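# Move the parcel from the cart into the desk's letter tray

## Task

Take the parcel off the cart and set it down in the letter tray on the desk so that every part of it sits within the tray's walls. Then open the gripper and pull the hand away. The parcel must stay there with no help from the robot. The robot must not tip over or finish the job leaning, or the task fails.

## Robot and tools

ROBOT. A wheeled base with a vertical column, a tilting head with two cameras, and two six-joint arms (left and right), each ending in a two-finger gripper. Folded, as at the start, it measures 0.73 m long, 0.62 m wide and 1.88 m tall, and its front edge is 0.40 m ahead of the column. The base drives forward or back and turns in place. It cannot slide sideways. A loose object may occasionally get a brief shove from outside.

FRAMES. Base frame: origin on the floor under the column, midway between the drive wheels, with x forward, y to the left and z up. left_hand and right_hand are reported in this frame as the point where the fingers meet. The fingertips reach 8 mm past it. The hand's own z axis runs along the fingers (quat_wxyz maps (0,0,1) onto that direction), and its y axis runs across the opening. The odometry frame is the base frame as it stood when the scene began. Its heading is positive to the left and runs from -3.142 to 3.142. It counts wheel rotation only, so slipping shows up as travel.

execute_actions. "actions" is a list holding one action, or none to just read the state and images. An action can have:
- "base": exactly one key. translate_m is a relative drive in metres from where the base last measured itself, from -3 to 3, positive forward. rotate_rad is a relative turn in place in radians, from -3.2 to 3.2, positive counter-clockwise seen from above (left).
- "joints": absolute targets, keyed by joint name, covering both arms and the head in one dict. Joint angles are in radians. left_gripper_m and right_gripper_m are the fingertip gap in metres, 0 to 0.093. Ranges: head_tilt_rad -0.61 to 1.308 (0 is level, positive looks down). joint1 -2.879 to 2.879. joint2 0 to 3.141. joint3 0 to 3.019. joint4 -1.692 to 1.57. joint5 -1.57 to 1.57 (positive swings the hand to the robot's right). joint6 -2.094 to 2.094 (positive rolls clockwise seen from behind the hand). The right arm uses the same ranges. Joint1 turns the arm about a forward axis through the shoulder tilted 0.524 rad up.
- "speeds": optional caps for this action only. translate_m 0.05 to 0.8 m/s and rotate_rad 0.1 to 1 rad/s. The top of each range is the default. Arms are not slowed by it.
The motions start together and may end at different times. One action lasts 15 s at most. A base move needing more than 8.667 s at its top speed is refused. An unknown key or an out-of-range number makes the whole call refused, and nothing moves. A joint left out of an action may still push toward an earlier target. "cameras" chooses which images come back: cam_head_left, cam_head_right, cam_left_wrist, cam_right_wrist, nav_camera, or "all". Null or omitted gives all, and [] gives none. The "pictures" line gives the order of the images.

wait: seconds from 0 to 10. Nothing new is commanded. It returns the state and images.
zoom_image: camera plus region [x0, y0, x1, y1] in pixels of that camera's latest full image, measured from the top-left corner, at most 504 by 504.
finished_scene: scene is the current scene's number. It ends the scene for good and reports success, so only call it once the parcel rests in the tray on its own.

ARM GEOMETRY. Take the left joint1 at -1.57 or the right at 1.57, with joints 5 and 6 at 0. The arm then moves in a vertical plane pointing forward, 0.23 m to that side of the column. Let a = j2 - 0.35, b = 1.05 + j2 - j3 and c = b - j4, where c = 1.57 means fingers straight down. The hand point is then about 0.12 + 0.39 sin a + 0.38 cos b + 0.25 cos c m ahead and 1.46 + 0.39 cos a - 0.38 sin b - 0.25 sin c m up. Example: j2, j3, j4 = 0.93, 0.78, 0.14 gives 0.60 m ahead and 1.21 m up. The real hand tends to end up to about 5 cm lower and nearer the column than this, and up to 12 cm with a heavy or far-out load. The reported hand position is good to about 1-3 cm. Reach is about 1 m from the shoulder. The lowest point is about 0.47 m up, at 0.3 m ahead, so the floor is out of reach.

LOADS. With the fingers pointing down, one arm holds 3.2 kg near 0.4 m ahead and 0.65-1.2 m up. It holds 2 kg out to 0.6 m (0.65-1.25 m up) and 1 kg out to 0.8 m (0.9-1.2 m up). A grip holds roughly 2-6 kg, depending on how slippery the object is. Overloaded arms, or heavy loads with the fingers less than about 1.2 rad below horizontal, sag and report off_target or time_out.

GRIPPER. The fingers are 7 cm long. Outside width is the opening plus 1 cm at the tips and plus 5 cm at the base. The housing is 10 by 7 cm. To grip, command a gap smaller than the object. off_target is then normal. An opening that stays 0.002 m or more above its target means something is held. Small joint changes (under about 0.03 rad, or 0.08 rad for joints 2 and 3) may not move at all. For gentle contact, step about 0.05 rad per call from your last target.

RESULTS. base_status and joint_status: done (within tolerance; for the base, the wheels turned fully even if they slipped), off_target (stopped short and may still push), contact_stop (base only: a wheel stalled, so back off 0.05 m before driving or turning again), time_out, not_followed, and limit_stop_at_motor_heat. "joint command not followed" with a "cause:" line means a safety check blocked that arm's targets because it was near the other arm, the body or an obstacle. Move the joints that caused it at least 0.05 rad back. on_its_own lists what you did not command. Its "held at" is a held target, not a position. To relieve a blocked, pushing arm, send its reported joint positions back as targets. A held load then drops about 1 cm per kg. motor_effort covers only left_wheel and right_wheel as a percent, positive pushing forward, with the peak in brackets. wheel_motors_off = 1 means the wheels were cut for 2 s after about 3 s of hard pushing. If turned_by_wheels and turned_by_imu disagree by over about 4 % and at least 0.05 rad, the base hit something or slipped. base_tilt is in degrees, positive when leaning forward or to the right. A fall of 0.5 degrees or more in its forward value during a move means the robot is tipping back: drive back 0.05 m. Motor temperatures are listed per arm. MOTOR HOT appears at 85 °C. At 100 °C the arm goes limp and drops what it holds (OVER-TEMPERATURE FAULT).

CAMERAS. The head cameras are 1.47-1.58 m up and look ahead and down by about head_tilt_rad. The wrist cameras sit 0.10 m behind the fingertips and look along the fingers, angled 0.62 rad toward the hand's +x. The closed fingertips are at the picture centre, and image right is the hand's -y. nav_camera sits low at the front of the base, 0.23 m up.

AVOID. Arms striking or pressing on each other, which can end the run. Dropping, sliding or slamming the parcel. Table edges between 0.30 and 1.20 m high ramming the column. Long hard pushes, which cause wheel cutoff or arm overheating, especially with joint5 turned far over. Letting the robot tip.

Each tool is called as name(argument=value, ...), one argument or row to a line, values as JSON.

## Session

execute_actions(
  actions=[],
)

Scene clock: 0.00 s.
Motor temperatures (°C, as the motors report them): left_arm=[22 20 19 18 19 20] | right_arm=[20 21 19 20 18 18]
base_odometry: x=+0.000 y=+0.000 heading=+0.000 (m, m, rad; odometry frame)
turned_by_wheels: +0.000 (rad since the last result)
turned_by_imu: +0.000 (rad since the last result)
base_tilt: forward=-0.3 right=-0.6 (deg)
base_status: not commanded
joint_positions: head_tilt_rad=+0.872 left_joint1_rad=-1.557 left_joint2_rad=+0.928 left_joint3_rad=+0.404 left_joint4_rad=-0.928 left_joint5_rad=-0.019 left_joint6_rad=-0.060 left_gripper_m=+0.094 right_joint1_rad=+1.563 right_joint2_rad=+0.874 right_joint3_rad=+0.414 right_joint4_rad=-0.947 right_joint5_rad=-0.003 right_joint6_rad=-0.089 right_gripper_m=+0.094
joint_status: not commanded
wheel_motors_off: 0
motor_effort: left_wheel=+1 right_wheel=+1 (%)
left_hand: x=+0.1382 y=+0.2307 z=+1.2487 quat_wxyz=(+0.447, +0.028, -0.894, -0.026) (m; base frame)
right_hand: x=+0.1522 y=-0.2265 z=+1.2515 quat_wxyz=(+0.427, +0.036, -0.903, -0.018) (m; base frame)
pictures: cam_head_left, cam_head_right, cam_left_wrist, cam_right_wrist, nav_camera
Images, in order (width x height): cam_head_left 672x504, cam_head_right 672x504, cam_left_wrist 616x616, cam_right_wrist 616x616, nav_camera 672x504.

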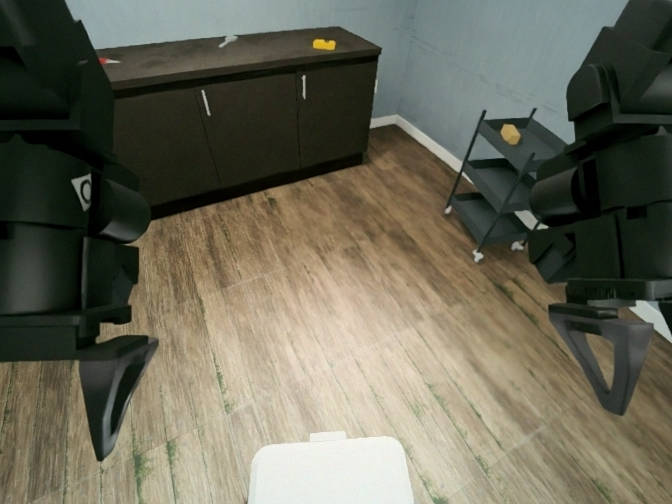

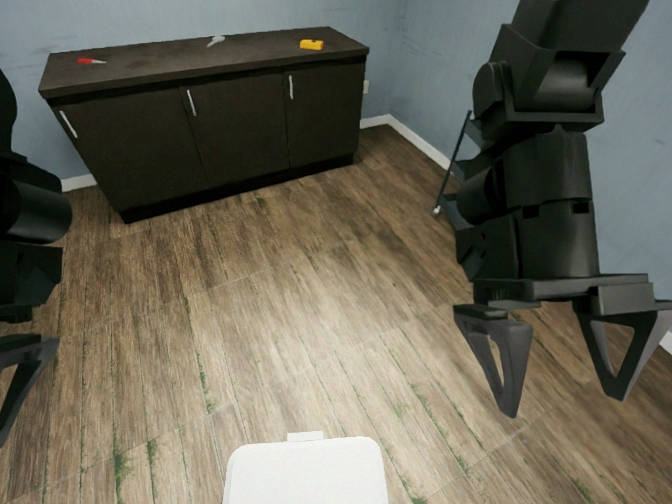

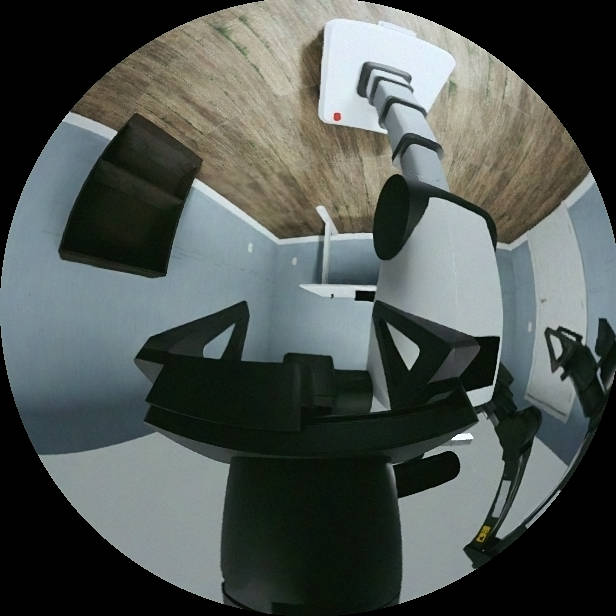

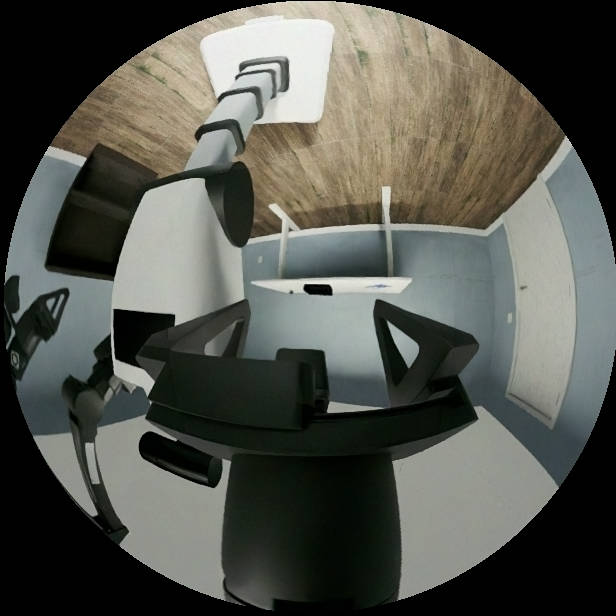

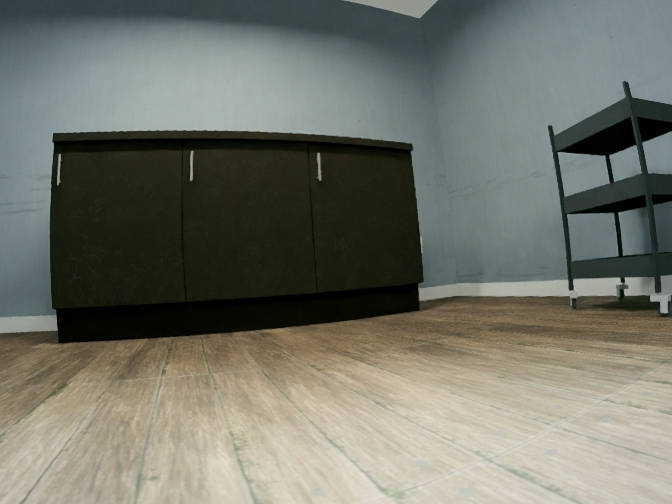

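zoom_image(
  camera="cam_head_left",
  region=[420, 90, 600, 280],
)

Region (420, 90, 600, 280) of cam_head_left's 672x504 image, scaled by 2.653, with more detail than that image has; it fills the left 477 columns of this view, and the rest is white.

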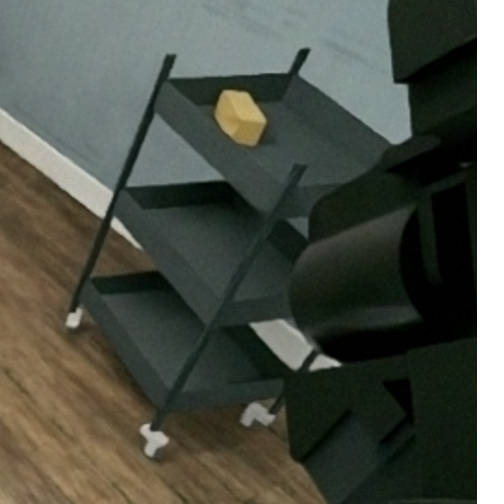

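execute_actions(
  actions=[
    {"base": {"translate_m": 1.1}},
  ],
  cameras=["cam_head_left"],
)

execute_actions(
  actions=[
    {"base": {"rotate_rad": -1.3}},
  ],
  cameras=["cam_head_left", "cam_head_right", "nav_camera"],
)

Scene clock: 15.43 s.
Motor temperatures (°C, as the motors report them): left_arm=[22 20 19 18 19 20] | right_arm=[20 21 19 20 18 18]
base_odometry: x=+1.100 y=+0.000 heading=+0.000 (m, m, rad; odometry frame)
turned_by_wheels: +0.000 (rad since the last result)
turned_by_imu: +0.005 (rad since the last result)
base_tilt: forward=-0.3 right=-0.6 (deg)
base_status: done
joint_positions: head_tilt_rad=+0.872 left_joint1_rad=-1.557 left_joint2_rad=+0.928 left_joint3_rad=+0.404 left_joint4_rad=-0.928 left_joint5_rad=-0.019 left_joint6_rad=-0.060 left_gripper_m=+0.094 right_joint1_rad=+1.563 right_joint2_rad=+0.874 right_joint3_rad=+0.415 right_joint4_rad=-0.947 right_joint5_rad=-0.003 right_joint6_rad=-0.089 right_gripper_m=+0.094
joint_status: not commanded
wheel_motors_off: 0
motor_effort: left_wheel=+0(38) right_wheel=+0(46) (%)
left_hand: x=+0.1384 y=+0.2307 z=+1.2486 quat_wxyz=(+0.447, +0.028, -0.894, -0.026) (m; base frame)
right_hand: x=+0.1526 y=-0.2265 z=+1.2514 quat_wxyz=(+0.427, +0.036, -0.903, -0.018) (m; base frame)
pictures: cam_head_left
Images, in order (width x height): cam_head_left 672x504.

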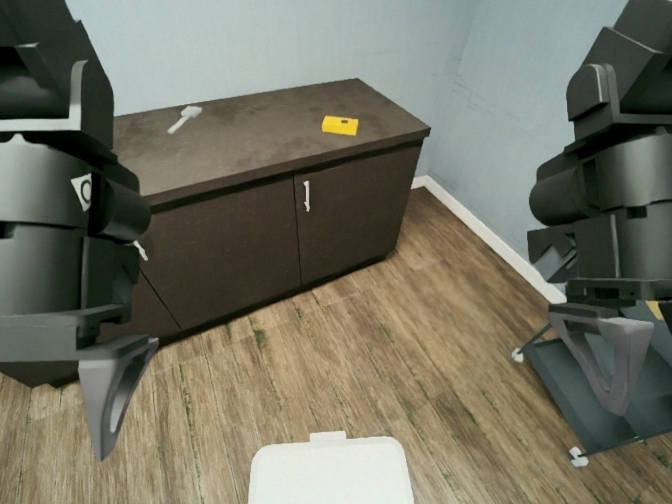

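Scene clock: 18.40 s.
Motor temperatures (°C, as the motors report them): left_arm=[22 20 19 18 19 20] | right_arm=[20 21 19 20 18 18]
base_odometry: x=+1.100 y=+0.000 heading=-1.299 (m, m, rad; odometry frame)
turned_by_wheels: -1.298 (rad since the last result)
turned_by_imu: -1.303 (rad since the last result)
base_tilt: forward=-0.3 right=-0.6 (deg)
base_status: done
joint_positions: head_tilt_rad=+0.872 left_joint1_rad=-1.557 left_joint2_rad=+0.928 left_joint3_rad=+0.404 left_joint4_rad=-0.928 left_joint5_rad=-0.019 left_joint6_rad=-0.060 left_gripper_m=+0.094 right_joint1_rad=+1.563 right_joint2_rad=+0.874 right_joint3_rad=+0.415 right_joint4_rad=-0.947 right_joint5_rad=-0.003 right_joint6_rad=-0.089 right_gripper_m=+0.094
joint_status: not commanded
wheel_motors_off: 0
motor_effort: left_wheel=+7(37) right_wheel=-6(50) (%)
left_hand: x=+0.1384 y=+0.2307 z=+1.2486 quat_wxyz=(+0.447, +0.028, -0.894, -0.026) (m; base frame)
right_hand: x=+0.1526 y=-0.2265 z=+1.2514 quat_wxyz=(+0.427, +0.036, -0.903, -0.018) (m; base frame)
pictures: cam_head_left, cam_head_right, nav_camera
Images, in order (width x height): cam_head_left 672x504, cam_head_right 672x504, nav_camera 672x504.

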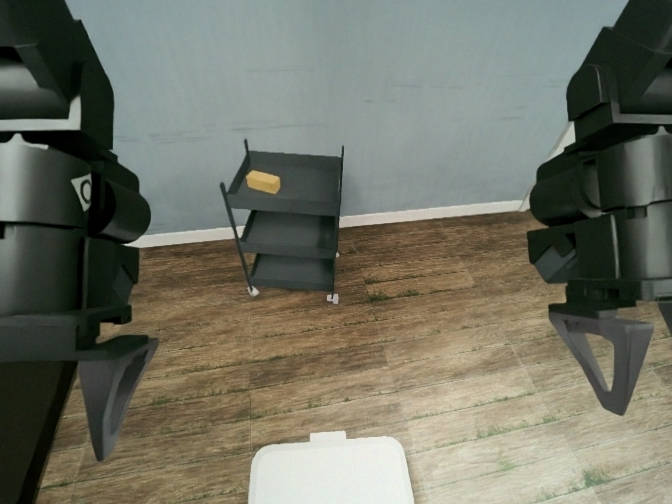

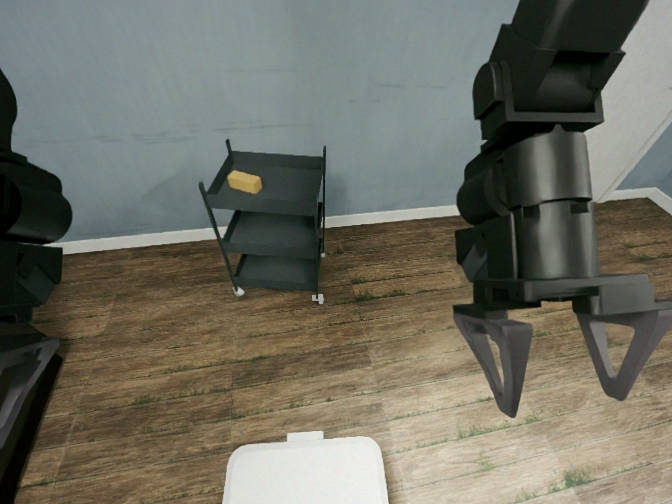

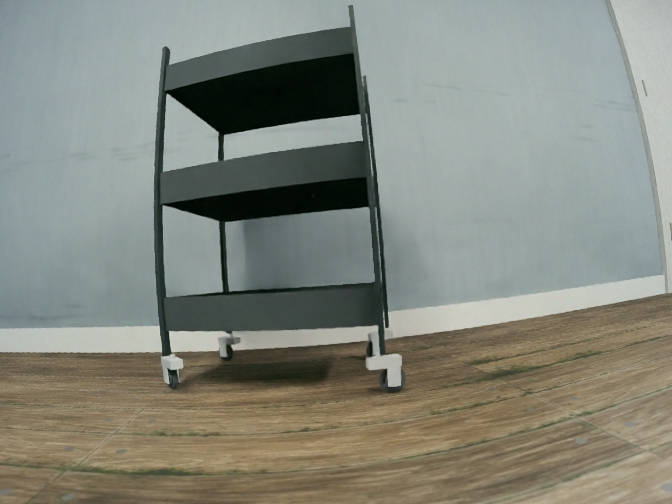

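zoom_image(
  camera="cam_head_left",
  region=[210, 130, 360, 230],
)

Region (210, 130, 360, 230) of cam_head_left's 672x504 image, scaled by 3.360, with more detail than that image has.

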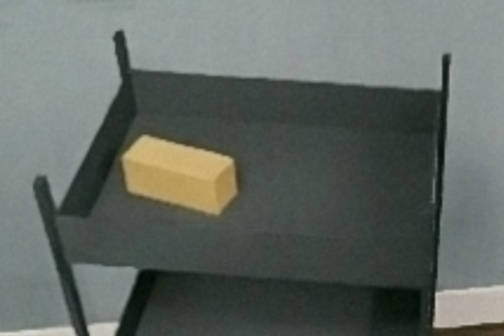

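execute_actions(
  actions=[
    {"base": {"translate_m": 0.55}, "joints": {"left_joint1_rad": -1.57, "left_joint2_rad": 1.75, "left_joint3_rad": 1.35, "left_joint4_rad": -0.12, "left_joint5_rad": 0, "left_joint6_rad": 1.9, "head_tilt_rad": 1.1}},
  ],
  cameras=["cam_head_left", "cam_head_right", "cam_left_wrist", "nav_camera"],
)

Scene clock: 38.27 s.
Motor temperatures (°C, as the motors report them): left_arm=[22 21 19 18 19 20] | right_arm=[20 21 19 20 18 18]
base_odometry: x=+1.248 y=-0.530 heading=-1.299 (m, m, rad; odometry frame)
turned_by_wheels: +0.000 (rad since the last result)
turned_by_imu: +0.003 (rad since the last result)
base_tilt: forward=-0.3 right=-0.5 (deg)
base_status: done
joint_positions: head_tilt_rad=+1.100 left_joint1_rad=-1.563 left_joint2_rad=+1.751 left_joint3_rad=+1.356 left_joint4_rad=-0.129 left_joint5_rad=-0.003 left_joint6_rad=+1.886 left_gripper_m=+0.094 right_joint1_rad=+1.563 right_joint2_rad=+0.874 right_joint3_rad=+0.416 right_joint4_rad=-0.947 right_joint5_rad=-0.003 right_joint6_rad=-0.089 right_gripper_m=+0.094
joint_status: all done
wheel_motors_off: 0
motor_effort: left_wheel=+0(59) right_wheel=+0(48) (%)
left_hand: x=+0.5524 y=+0.2308 z=+0.8951 quat_wxyz=(+0.004, -0.808, -0.589, -0.003) (m; base frame)
right_hand: x=+0.1532 y=-0.2265 z=+1.2512 quat_wxyz=(+0.426, +0.036, -0.904, -0.018) (m; base frame)
pictures: cam_head_left, cam_head_right, cam_left_wrist, nav_camera
Images, in order (width x height): cam_head_left 672x504, cam_head_right 672x504, cam_left_wrist 616x616, nav_camera 672x504.

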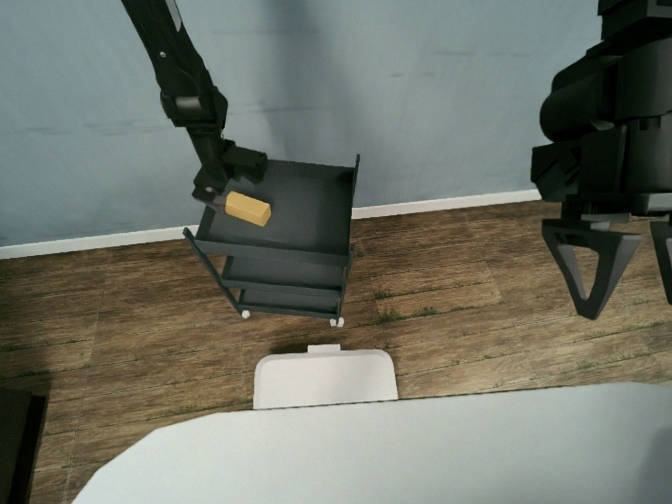

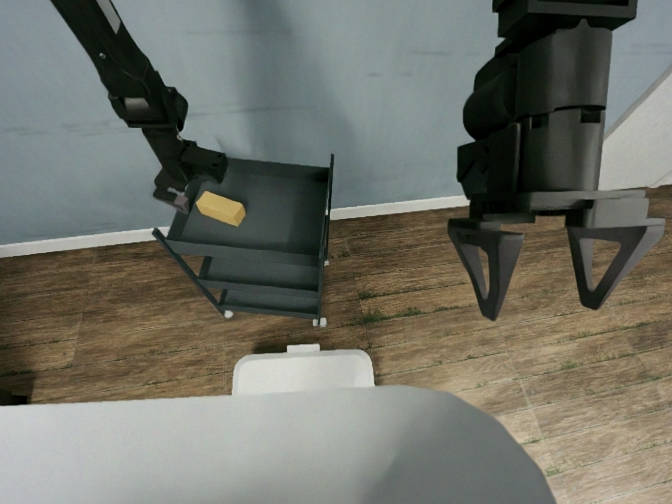

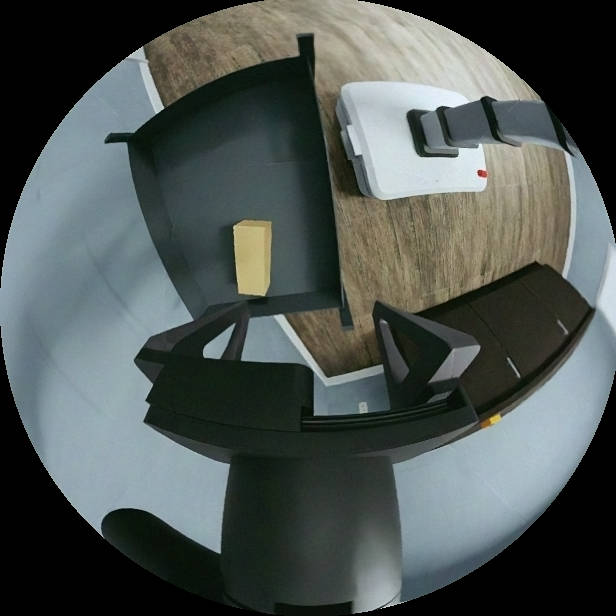

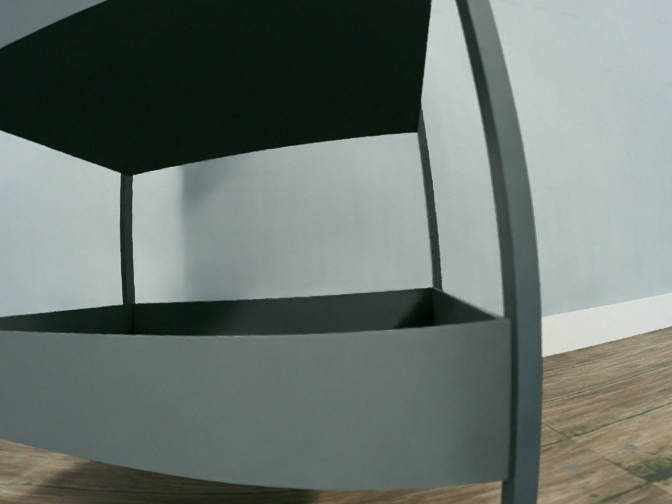

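zoom_image(
  camera="cam_left_wrist",
  region=[180, 190, 360, 340],
)

Region (180, 190, 360, 340) of cam_left_wrist's 616x616 image, scaled by 2.800, with more detail than that image has.

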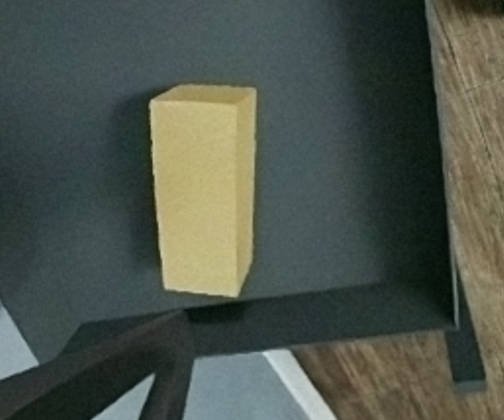

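execute_actions(
  actions=[
    {"base": {"translate_m": 0.11}, "joints": {"left_joint2_rad": 2.034, "left_joint3_rad": 1.652, "left_joint4_rad": -0.139, "left_joint6_rad": 2.02}},
  ],
  cameras=["cam_head_left", "cam_left_wrist"],
)

Scene clock: 60.80 s.
Motor temperatures (°C, as the motors report them): left_arm=[22 22 19 18 19 20] | right_arm=[20 21 19 20 18 18]
base_odometry: x=+1.278 y=-0.636 heading=-1.298 (m, m, rad; odometry frame)
turned_by_wheels: +0.000 (rad since the last result)
turned_by_imu: +0.002 (rad since the last result)
base_tilt: forward=-0.3 right=-0.6 (deg)
base_status: done
joint_positions: head_tilt_rad=+1.100 left_joint1_rad=-1.563 left_joint2_rad=+2.039 left_joint3_rad=+1.649 left_joint4_rad=-0.132 left_joint5_rad=-0.003 left_joint6_rad=+2.006 left_gripper_m=+0.094 right_joint1_rad=+1.563 right_joint2_rad=+0.874 right_joint3_rad=+0.417 right_joint4_rad=-0.947 right_joint5_rad=-0.003 right_joint6_rad=-0.089 right_gripper_m=+0.094
joint_status: all done
wheel_motors_off: 0
motor_effort: left_wheel=+2(33) right_wheel=-1(34) (%)
left_hand: x=+0.5567 y=+0.2316 z=+0.7848 quat_wxyz=(+0.004, -0.842, -0.539, -0.003) (m; base frame)
right_hand: x=+0.1534 y=-0.2265 z=+1.2512 quat_wxyz=(+0.426, +0.036, -0.904, -0.018) (m; base frame)
pictures: cam_head_left, cam_left_wrist
Images, in order (width x height): cam_head_left 672x504, cam_left_wrist 616x616.

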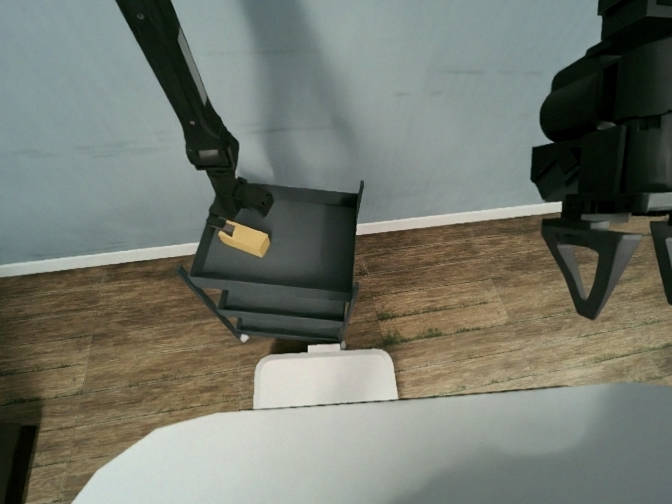

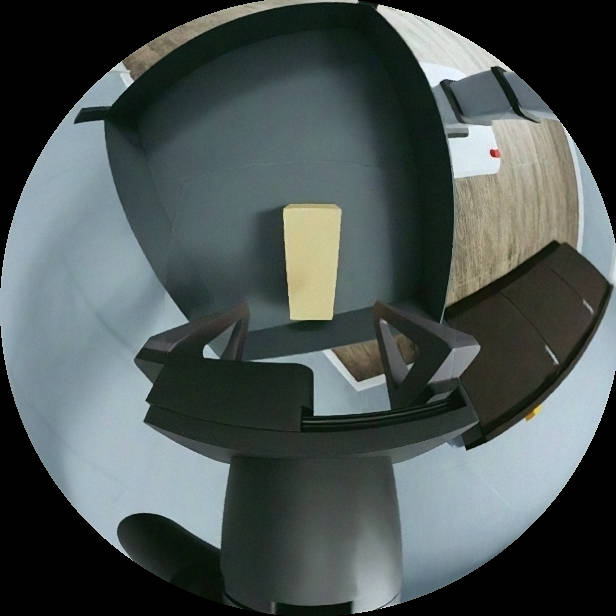

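execute_actions(
  actions=[
    {"joints": {"left_joint2_rad": 2.296, "left_joint3_rad": 1.98, "left_joint4_rad": -0.204}},
  ],
  cameras=["cam_head_left", "cam_left_wrist"],
)

Scene clock: 66.77 s.
Motor temperatures (°C, as the motors report them): left_arm=[22 22 19 18 19 20] | right_arm=[20 21 19 20 18 18]
base_odometry: x=+1.278 y=-0.636 heading=-1.298 (m, m, rad; odometry frame)
turned_by_wheels: +0.000 (rad since the last result)
turned_by_imu: +0.001 (rad since the last result)
base_tilt: forward=-0.3 right=-0.5 (deg)
base_status: not commanded
joint_positions: head_tilt_rad=+1.100 left_joint1_rad=-1.563 left_joint2_rad=+2.308 left_joint3_rad=+1.965 left_joint4_rad=-0.193 left_joint5_rad=-0.003 left_joint6_rad=+2.006 left_gripper_m=+0.094 right_joint1_rad=+1.563 right_joint2_rad=+0.874 right_joint3_rad=+0.417 right_joint4_rad=-0.947 right_joint5_rad=-0.003 right_joint6_rad=-0.089 right_gripper_m=+0.094
joint_status: all done
wheel_motors_off: 0
motor_effort: left_wheel=-1(3) right_wheel=-1(0) (%)
left_hand: x=+0.5447 y=+0.2322 z=+0.6878 quat_wxyz=(+0.008, -0.842, -0.539, +0.003) (m; base frame)
right_hand: x=+0.1534 y=-0.2265 z=+1.2512 quat_wxyz=(+0.426, +0.036, -0.904, -0.018) (m; base frame)
pictures: cam_head_left, cam_left_wrist
Images, in order (width x height): cam_head_left 672x504, cam_left_wrist 616x616.

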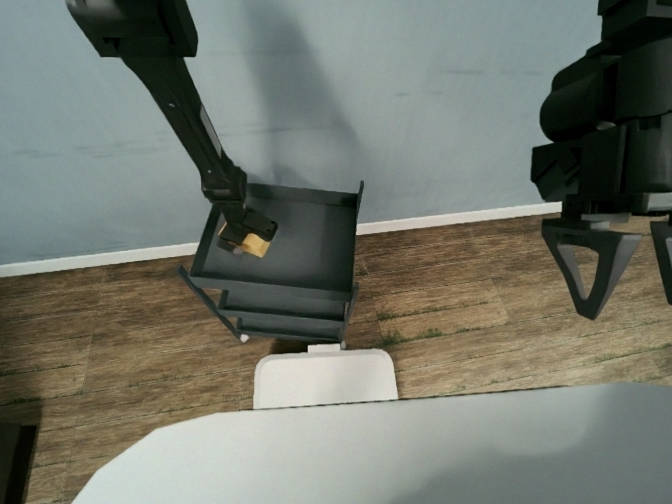

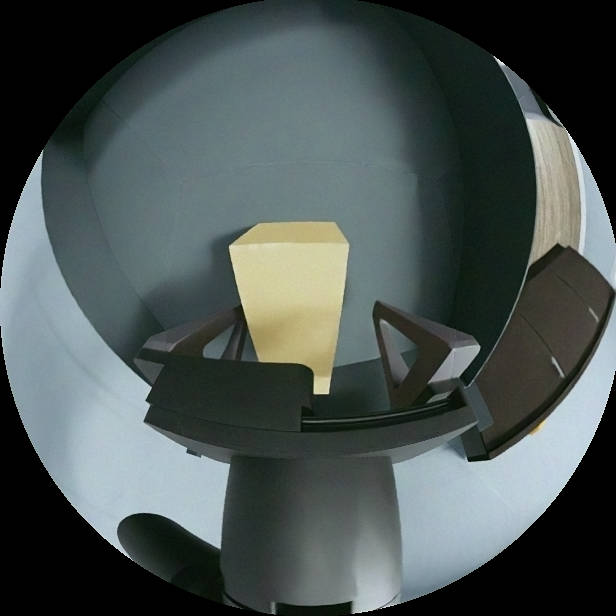

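execute_actions(
  actions=[
    {"base": {"translate_m": 0.012}, "joints": {"left_gripper_m": 0.02}},
  ],
  cameras=["cam_left_wrist"],
)

Scene clock: 69.63 s.
Motor temperatures (°C, as the motors report them): left_arm=[22 22 19 18 19 20] | right_arm=[20 21 19 20 18 18]
base_odometry: x=+1.281 y=-0.648 heading=-1.298 (m, m, rad; odometry frame)
turned_by_wheels: +0.000 (rad since the last result)
turned_by_imu: +0.001 (rad since the last result)
base_tilt: forward=-0.3 right=-0.5 (deg)
base_status: done
joint_positions: head_tilt_rad=+1.100 left_joint1_rad=-1.563 left_joint2_rad=+2.306 left_joint3_rad=+1.974 left_joint4_rad=-0.193 left_joint5_rad=-0.002 left_joint6_rad=+2.006 left_gripper_m=+0.050 right_joint1_rad=+1.563 right_joint2_rad=+0.874 right_joint3_rad=+0.416 right_joint4_rad=-0.947 right_joint5_rad=-0.003 right_joint6_rad=-0.089 right_gripper_m=+0.094
joint_status: left_gripper_m off_target (ended at +0.050, target +0.020)
wheel_motors_off: 0
motor_effort: left_wheel=+2(35) right_wheel=-1(34) (%)
left_hand: x=+0.5515 y=+0.2321 z=+0.6892 quat_wxyz=(+0.005, -0.842, -0.539, -0.001) (m; base frame)
right_hand: x=+0.1532 y=-0.2265 z=+1.2512 quat_wxyz=(+0.426, +0.036, -0.904, -0.018) (m; base frame)
pictures: cam_left_wrist
Images, in order (width x height): cam_left_wrist 616x616.

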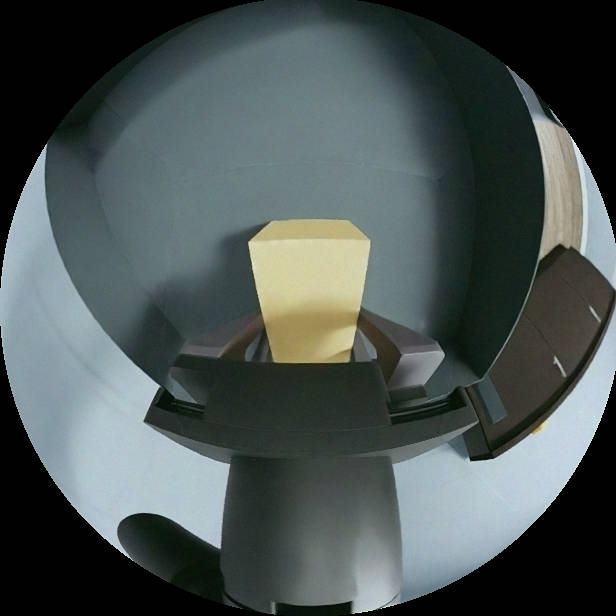

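execute_actions(
  actions=[
    {"joints": {"left_joint2_rad": 1.75, "left_joint3_rad": 1.35, "left_joint4_rad": -0.12}},
  ],
  cameras=["cam_head_left"],
)

Scene clock: 73.43 s.
Motor temperatures (°C, as the motors report them): left_arm=[22 22 19 18 19 20] | right_arm=[20 21 19 20 18 18]
base_odometry: x=+1.281 y=-0.648 heading=-1.298 (m, m, rad; odometry frame)
turned_by_wheels: +0.000 (rad since the last result)
turned_by_imu: +0.001 (rad since the last result)
base_tilt: forward=-0.3 right=-0.6 (deg)
base_status: not commanded
joint_positions: head_tilt_rad=+1.100 left_joint1_rad=-1.563 left_joint2_rad=+1.747 left_joint3_rad=+1.351 left_joint4_rad=-0.128 left_joint5_rad=-0.002 left_joint6_rad=+2.006 left_gripper_m=+0.050 right_joint1_rad=+1.563 right_joint2_rad=+0.874 right_joint3_rad=+0.416 right_joint4_rad=-0.947 right_joint5_rad=-0.003 right_joint6_rad=-0.089 right_gripper_m=+0.094
joint_status: all done
wheel_motors_off: 0
motor_effort: left_wheel=-1(2) right_wheel=+1(0) (%)
left_hand: x=+0.5517 y=+0.2307 z=+0.8965 quat_wxyz=(+0.004, -0.842, -0.539, -0.002) (m; base frame)
right_hand: x=+0.1532 y=-0.2265 z=+1.2512 quat_wxyz=(+0.426, +0.036, -0.904, -0.018) (m; base frame)
pictures: cam_head_left
Images, in order (width x height): cam_head_left 672x504.

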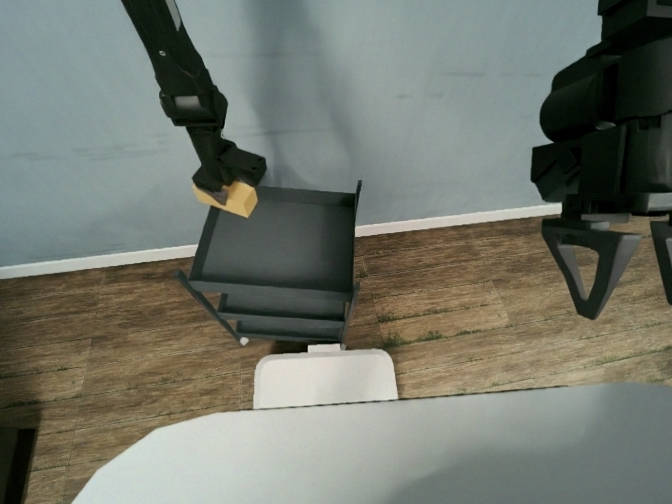

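execute_actions(
  actions=[
    {"base": {"translate_m": -0.25}, "joints": {"left_joint2_rad": 0.85, "left_joint3_rad": 0.714, "left_joint4_rad": -0.385, "left_joint6_rad": 1.57, "head_tilt_rad": 0.5}},
  ],
  cameras=[],
)

execute_actions(
  actions=[
    {"base": {"rotate_rad": -1.85}},
  ],
  cameras=["cam_head_left", "cam_head_right", "nav_camera"],
)

Scene clock: 83.77 s.
Motor temperatures (°C, as the motors report them): left_arm=[22 22 19 18 19 20] | right_arm=[20 21 19 20 18 18]
base_odometry: x=+1.213 y=-0.407 heading=-1.299 (m, m, rad; odometry frame)
turned_by_wheels: -0.001 (rad since the last result)
turned_by_imu: +0.000 (rad since the last result)
base_tilt: forward=-0.3 right=-0.6 (deg)
base_status: done
joint_positions: head_tilt_rad=+0.518 left_joint1_rad=-1.563 left_joint2_rad=+0.854 left_joint3_rad=+0.714 left_joint4_rad=-0.375 left_joint5_rad=-0.002 left_joint6_rad=+1.585 left_gripper_m=+0.050 right_joint1_rad=+1.563 right_joint2_rad=+0.874 right_joint3_rad=+0.411 right_joint4_rad=-0.947 right_joint5_rad=-0.003 right_joint6_rad=-0.089 right_gripper_m=+0.094
joint_status: all done
wheel_motors_off: 0
motor_effort: left_wheel=-2(37) right_wheel=+0(36) (%)
left_hand: x=+0.4562 y=+0.2283 z=+1.1924 quat_wxyz=(+0.000, -0.711, -0.704, -0.006) (m; base frame)
right_hand: x=+0.1505 y=-0.2264 z=+1.2520 quat_wxyz=(+0.428, +0.036, -0.903, -0.018) (m; base frame)
pictures: none
No camera images: the call's "cameras" was empty. Leave "cameras" out to get every camera's image.

Scene clock: 87.20 s.
Motor temperatures (°C, as the motors report them): left_arm=[22 22 19 18 19 20] | right_arm=[20 21 19 20 18 18]
base_odometry: x=+1.213 y=-0.407 heading=+3.135 (m, m, rad; odometry frame)
turned_by_wheels: -1.849 (rad since the last result)
turned_by_imu: -1.855 (rad since the last result)
base_tilt: forward=-0.3 right=-0.5 (deg)
base_status: done
joint_positions: head_tilt_rad=+0.518 left_joint1_rad=-1.564 left_joint2_rad=+0.854 left_joint3_rad=+0.714 left_joint4_rad=-0.375 left_joint5_rad=-0.002 left_joint6_rad=+1.585 left_gripper_m=+0.050 right_joint1_rad=+1.563 right_joint2_rad=+0.874 right_joint3_rad=+0.411 right_joint4_rad=-0.947 right_joint5_rad=-0.003 right_joint6_rad=-0.089 right_gripper_m=+0.094
joint_status: not commanded
wheel_motors_off: 0
motor_effort: left_wheel=+7(47) right_wheel=-6(48) (%)
left_hand: x=+0.4562 y=+0.2279 z=+1.1924 quat_wxyz=(+0.000, -0.711, -0.703, -0.006) (m; base frame)
right_hand: x=+0.1505 y=-0.2264 z=+1.2520 quat_wxyz=(+0.428, +0.036, -0.903, -0.018) (m; base frame)
pictures: cam_head_left, cam_head_right, nav_camera
Images, in order (width x height): cam_head_left 672x504, cam_head_right 672x504, nav_camera 672x504.

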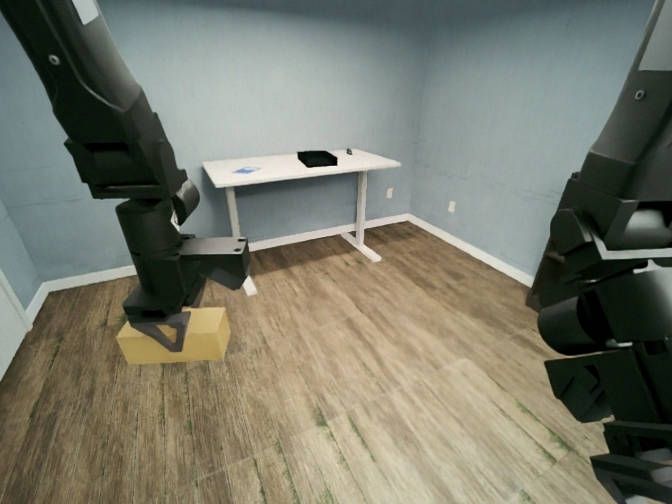

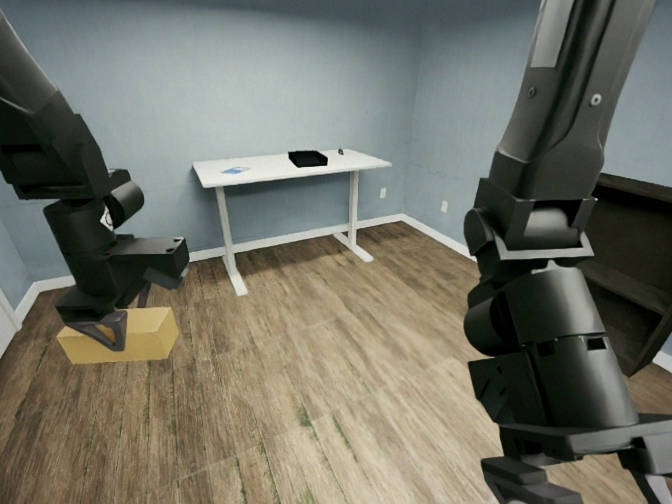

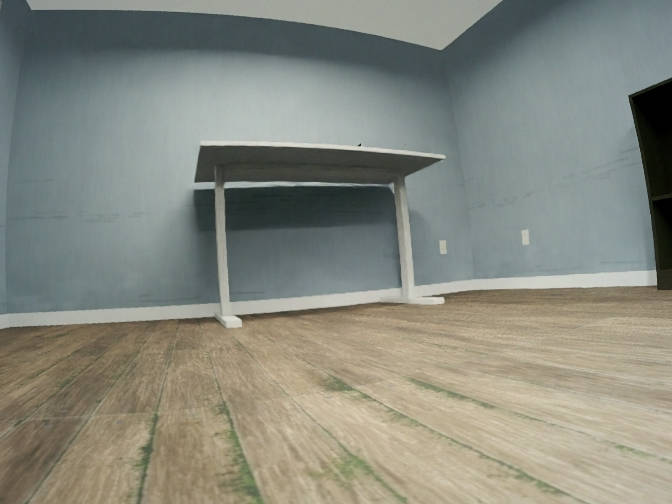

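execute_actions(
  actions=[
    {"base": {"rotate_rad": -0.105}},
  ],
  cameras=[],
)

execute_actions(
  actions=[
    {"base": {"translate_m": 1.6}, "joints": {"head_tilt_rad": 0.8, "left_joint6_rad": 1.1}},
  ],
  cameras=["cam_head_left", "cam_head_right", "cam_left_wrist"],
)

Scene clock: 98.33 s.
Motor temperatures (°C, as the motors report them): left_arm=[22 22 19 18 19 20] | right_arm=[20 21 19 20 18 18]
base_odometry: x=+1.213 y=-0.407 heading=+3.032 (m, m, rad; odometry frame)
turned_by_wheels: -0.104 (rad since the last result)
turned_by_imu: -0.103 (rad since the last result)
base_tilt: forward=-0.3 right=-0.6 (deg)
base_status: done
joint_positions: head_tilt_rad=+0.518 left_joint1_rad=-1.564 left_joint2_rad=+0.854 left_joint3_rad=+0.714 left_joint4_rad=-0.375 left_joint5_rad=-0.002 left_joint6_rad=+1.585 left_gripper_m=+0.050 right_joint1_rad=+1.563 right_joint2_rad=+0.874 right_joint3_rad=+0.411 right_joint4_rad=-0.947 right_joint5_rad=-0.003 right_joint6_rad=-0.089 right_gripper_m=+0.094
joint_status: not commanded
wheel_motors_off: 0
motor_effort: left_wheel=+7(28) right_wheel=-7(30) (%)
left_hand: x=+0.4562 y=+0.2277 z=+1.1924 quat_wxyz=(+0.000, -0.711, -0.703, -0.006) (m; base frame)
right_hand: x=+0.1505 y=-0.2264 z=+1.2520 quat_wxyz=(+0.428, +0.036, -0.903, -0.018) (m; base frame)
pictures: none
No camera images: the call's "cameras" was empty. Leave "cameras" out to get every camera's image.

Scene clock: 102.40 s.
Motor temperatures (°C, as the motors report them): left_arm=[22 22 19 18 19 20] | right_arm=[20 21 19 20 18 18]
base_odometry: x=-0.377 y=-0.231 heading=+3.031 (m, m, rad; odometry frame)
turned_by_wheels: +0.000 (rad since the last result)
turned_by_imu: +0.006 (rad since the last result)
base_tilt: forward=-0.3 right=-0.5 (deg)
base_status: done
joint_positions: head_tilt_rad=+0.802 left_joint1_rad=-1.564 left_joint2_rad=+0.854 left_joint3_rad=+0.712 left_joint4_rad=-0.375 left_joint5_rad=-0.002 left_joint6_rad=+1.114 left_gripper_m=+0.050 right_joint1_rad=+1.563 right_joint2_rad=+0.874 right_joint3_rad=+0.414 right_joint4_rad=-0.947 right_joint5_rad=-0.003 right_joint6_rad=-0.089 right_gripper_m=+0.094
joint_status: all done
wheel_motors_off: 0
motor_effort: left_wheel=+1(57) right_wheel=+0(47) (%)
left_hand: x=+0.4548 y=+0.2277 z=+1.1920 quat_wxyz=(-0.001, -0.527, -0.850, -0.005) (m; base frame)
right_hand: x=+0.1522 y=-0.2265 z=+1.2515 quat_wxyz=(+0.427, +0.036, -0.903, -0.018) (m; base frame)
pictures: cam_head_left, cam_head_right, cam_left_wrist
Images, in order (width x height): cam_head_left 672x504, cam_head_right 672x504, cam_left_wrist 616x616.

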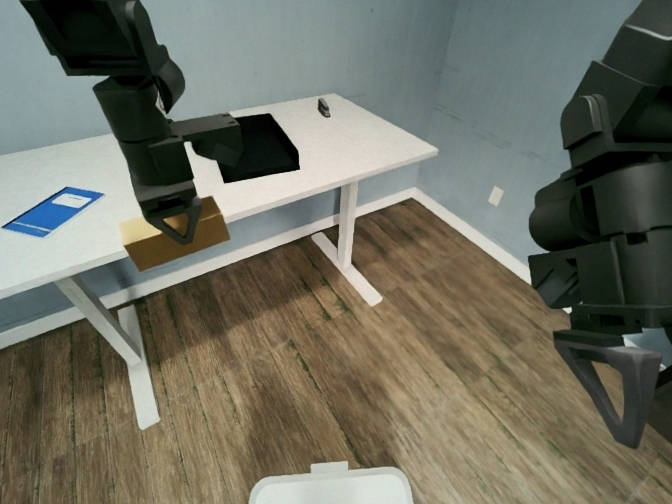

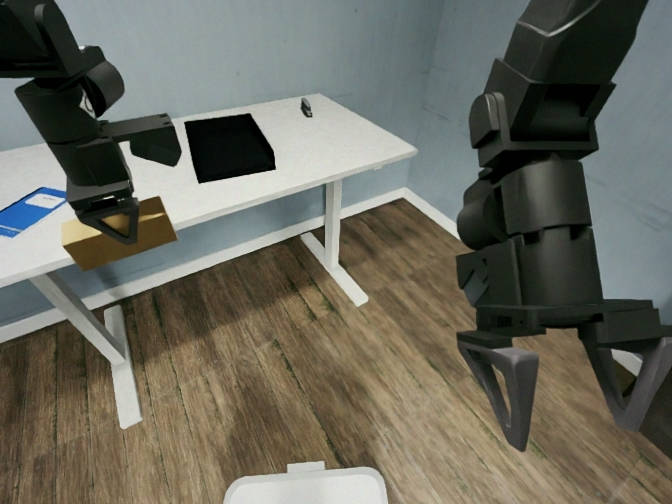

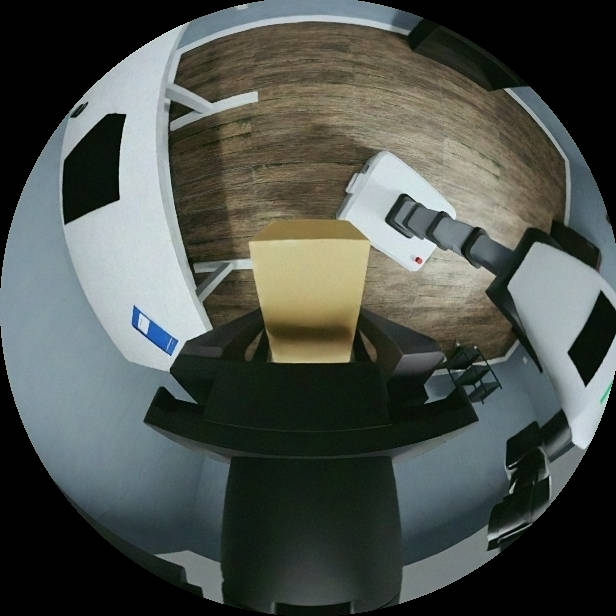

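execute_actions(
  actions=[
    {"base": {"translate_m": 0.58}, "joints": {"head_tilt_rad": 0.95, "left_joint2_rad": 1.277, "left_joint3_rad": 1.128, "left_joint4_rad": -0.372, "left_joint6_rad": 1.2}},
  ],
  cameras=["cam_head_left", "cam_head_right", "cam_left_wrist"],
)

Scene clock: 118.90 s.
Motor temperatures (°C, as the motors report them): left_arm=[22 22 20 18 19 20] | right_arm=[20 21 19 20 18 18]
base_odometry: x=-0.953 y=-0.167 heading=+3.032 (m, m, rad; odometry frame)
turned_by_wheels: +0.000 (rad since the last result)
turned_by_imu: +0.004 (rad since the last result)
base_tilt: forward=-0.3 right=-0.6 (deg)
base_status: done
joint_positions: head_tilt_rad=+0.951 left_joint1_rad=-1.564 left_joint2_rad=+1.282 left_joint3_rad=+1.111 left_joint4_rad=-0.375 left_joint5_rad=-0.002 left_joint6_rad=+1.190 left_gripper_m=+0.050 right_joint1_rad=+1.563 right_joint2_rad=+0.874 right_joint3_rad=+0.415 right_joint4_rad=-0.947 right_joint5_rad=-0.003 right_joint6_rad=-0.089 right_gripper_m=+0.094
joint_status: all done
wheel_motors_off: 0
motor_effort: left_wheel=+1(33) right_wheel=-1(32) (%)
left_hand: x=+0.5604 y=+0.2287 z=+1.0803 quat_wxyz=(+0.011, -0.559, -0.829, +0.003) (m; base frame)
right_hand: x=+0.1526 y=-0.2265 z=+1.2514 quat_wxyz=(+0.427, +0.036, -0.903, -0.018) (m; base frame)
pictures: cam_head_left, cam_head_right, cam_left_wrist
Images, in order (width x height): cam_head_left 672x504, cam_head_right 672x504, cam_left_wrist 616x616.

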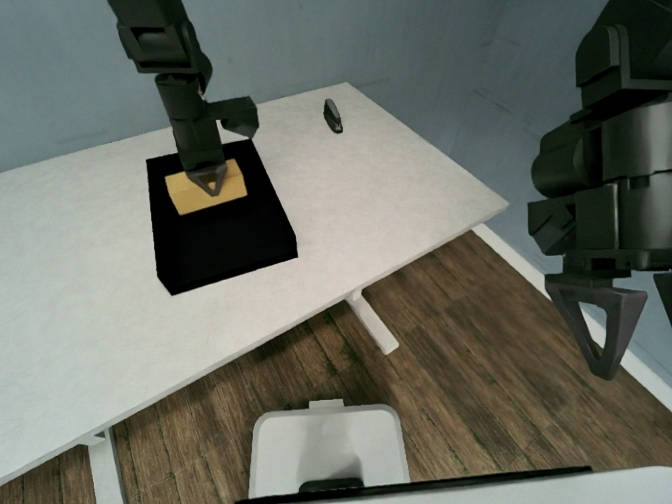

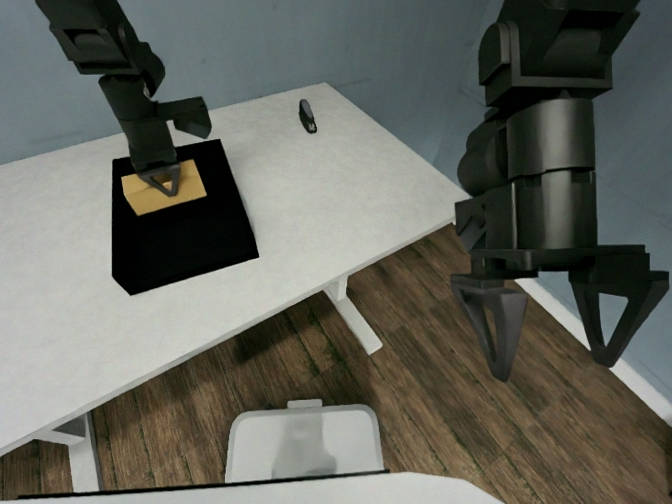

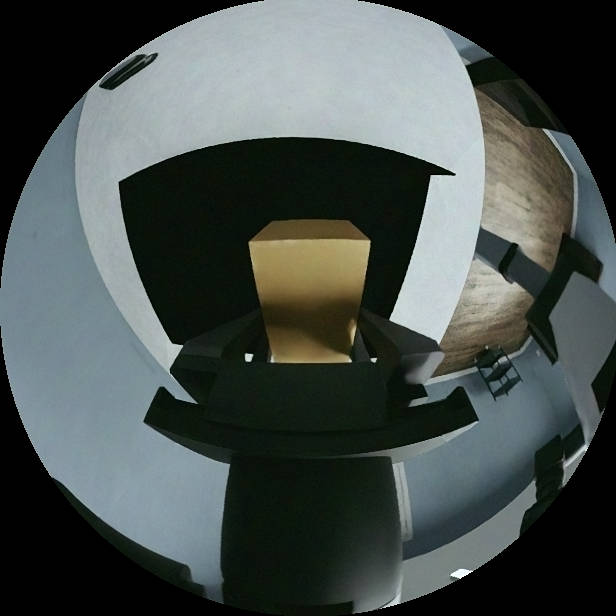

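execute_actions(
  actions=[
    {"joints": {"left_joint2_rad": 1.521, "left_joint3_rad": 1.31, "left_joint4_rad": -0.31}},
  ],
  cameras=["cam_head_left", "cam_left_wrist"],
)

Scene clock: 130.63 s.
Motor temperatures (°C, as the motors report them): left_arm=[22 22 20 18 19 20] | right_arm=[20 21 19 20 18 18]
base_odometry: x=-0.953 y=-0.167 heading=+3.032 (m, m, rad; odometry frame)
turned_by_wheels: +0.000 (rad since the last result)
turned_by_imu: +0.001 (rad since the last result)
base_tilt: forward=-0.4 right=-0.6 (deg)
base_status: not commanded
joint_positions: head_tilt_rad=+0.951 left_joint1_rad=-1.564 left_joint2_rad=+1.535 left_joint3_rad=+1.306 left_joint4_rad=-0.316 left_joint5_rad=-0.002 left_joint6_rad=+1.190 left_gripper_m=+0.050 right_joint1_rad=+1.563 right_joint2_rad=+0.874 right_joint3_rad=+0.415 right_joint4_rad=-0.947 right_joint5_rad=-0.003 right_joint6_rad=-0.089 right_gripper_m=+0.094
joint_status: all done
wheel_motors_off: 0
motor_effort: left_wheel=+0(1) right_wheel=-1(1) (%)
left_hand: x=+0.5864 y=+0.2294 z=+0.9884 quat_wxyz=(+0.011, -0.559, -0.829, +0.003) (m; base frame)
right_hand: x=+0.1526 y=-0.2265 z=+1.2514 quat_wxyz=(+0.427, +0.036, -0.903, -0.018) (m; base frame)
pictures: cam_head_left, cam_left_wrist
Images, in order (width x height): cam_head_left 672x504, cam_left_wrist 616x616.

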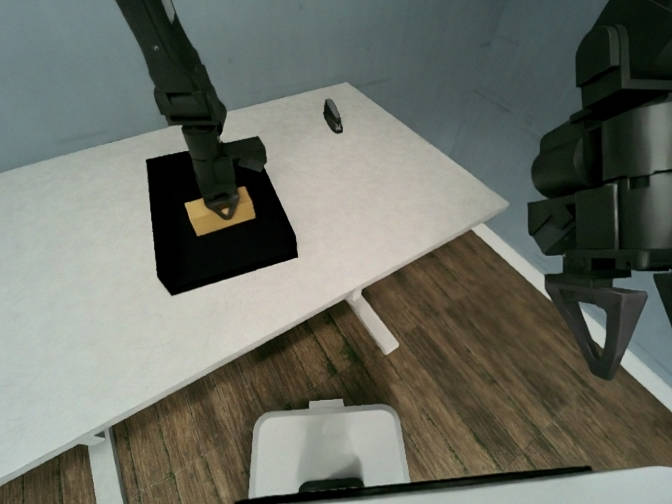

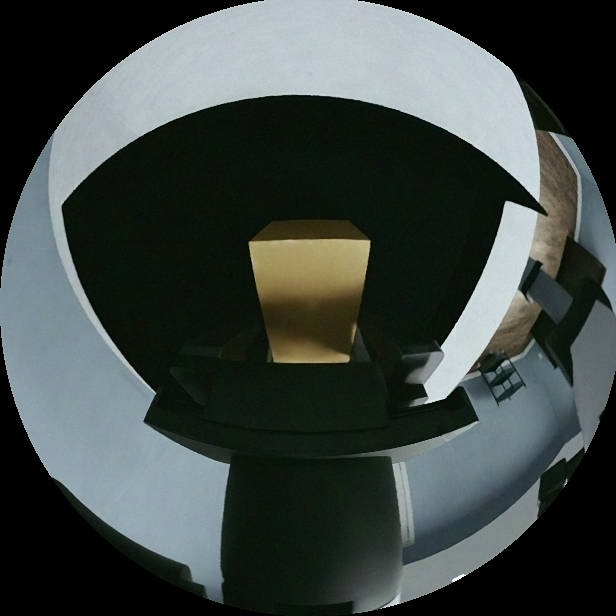

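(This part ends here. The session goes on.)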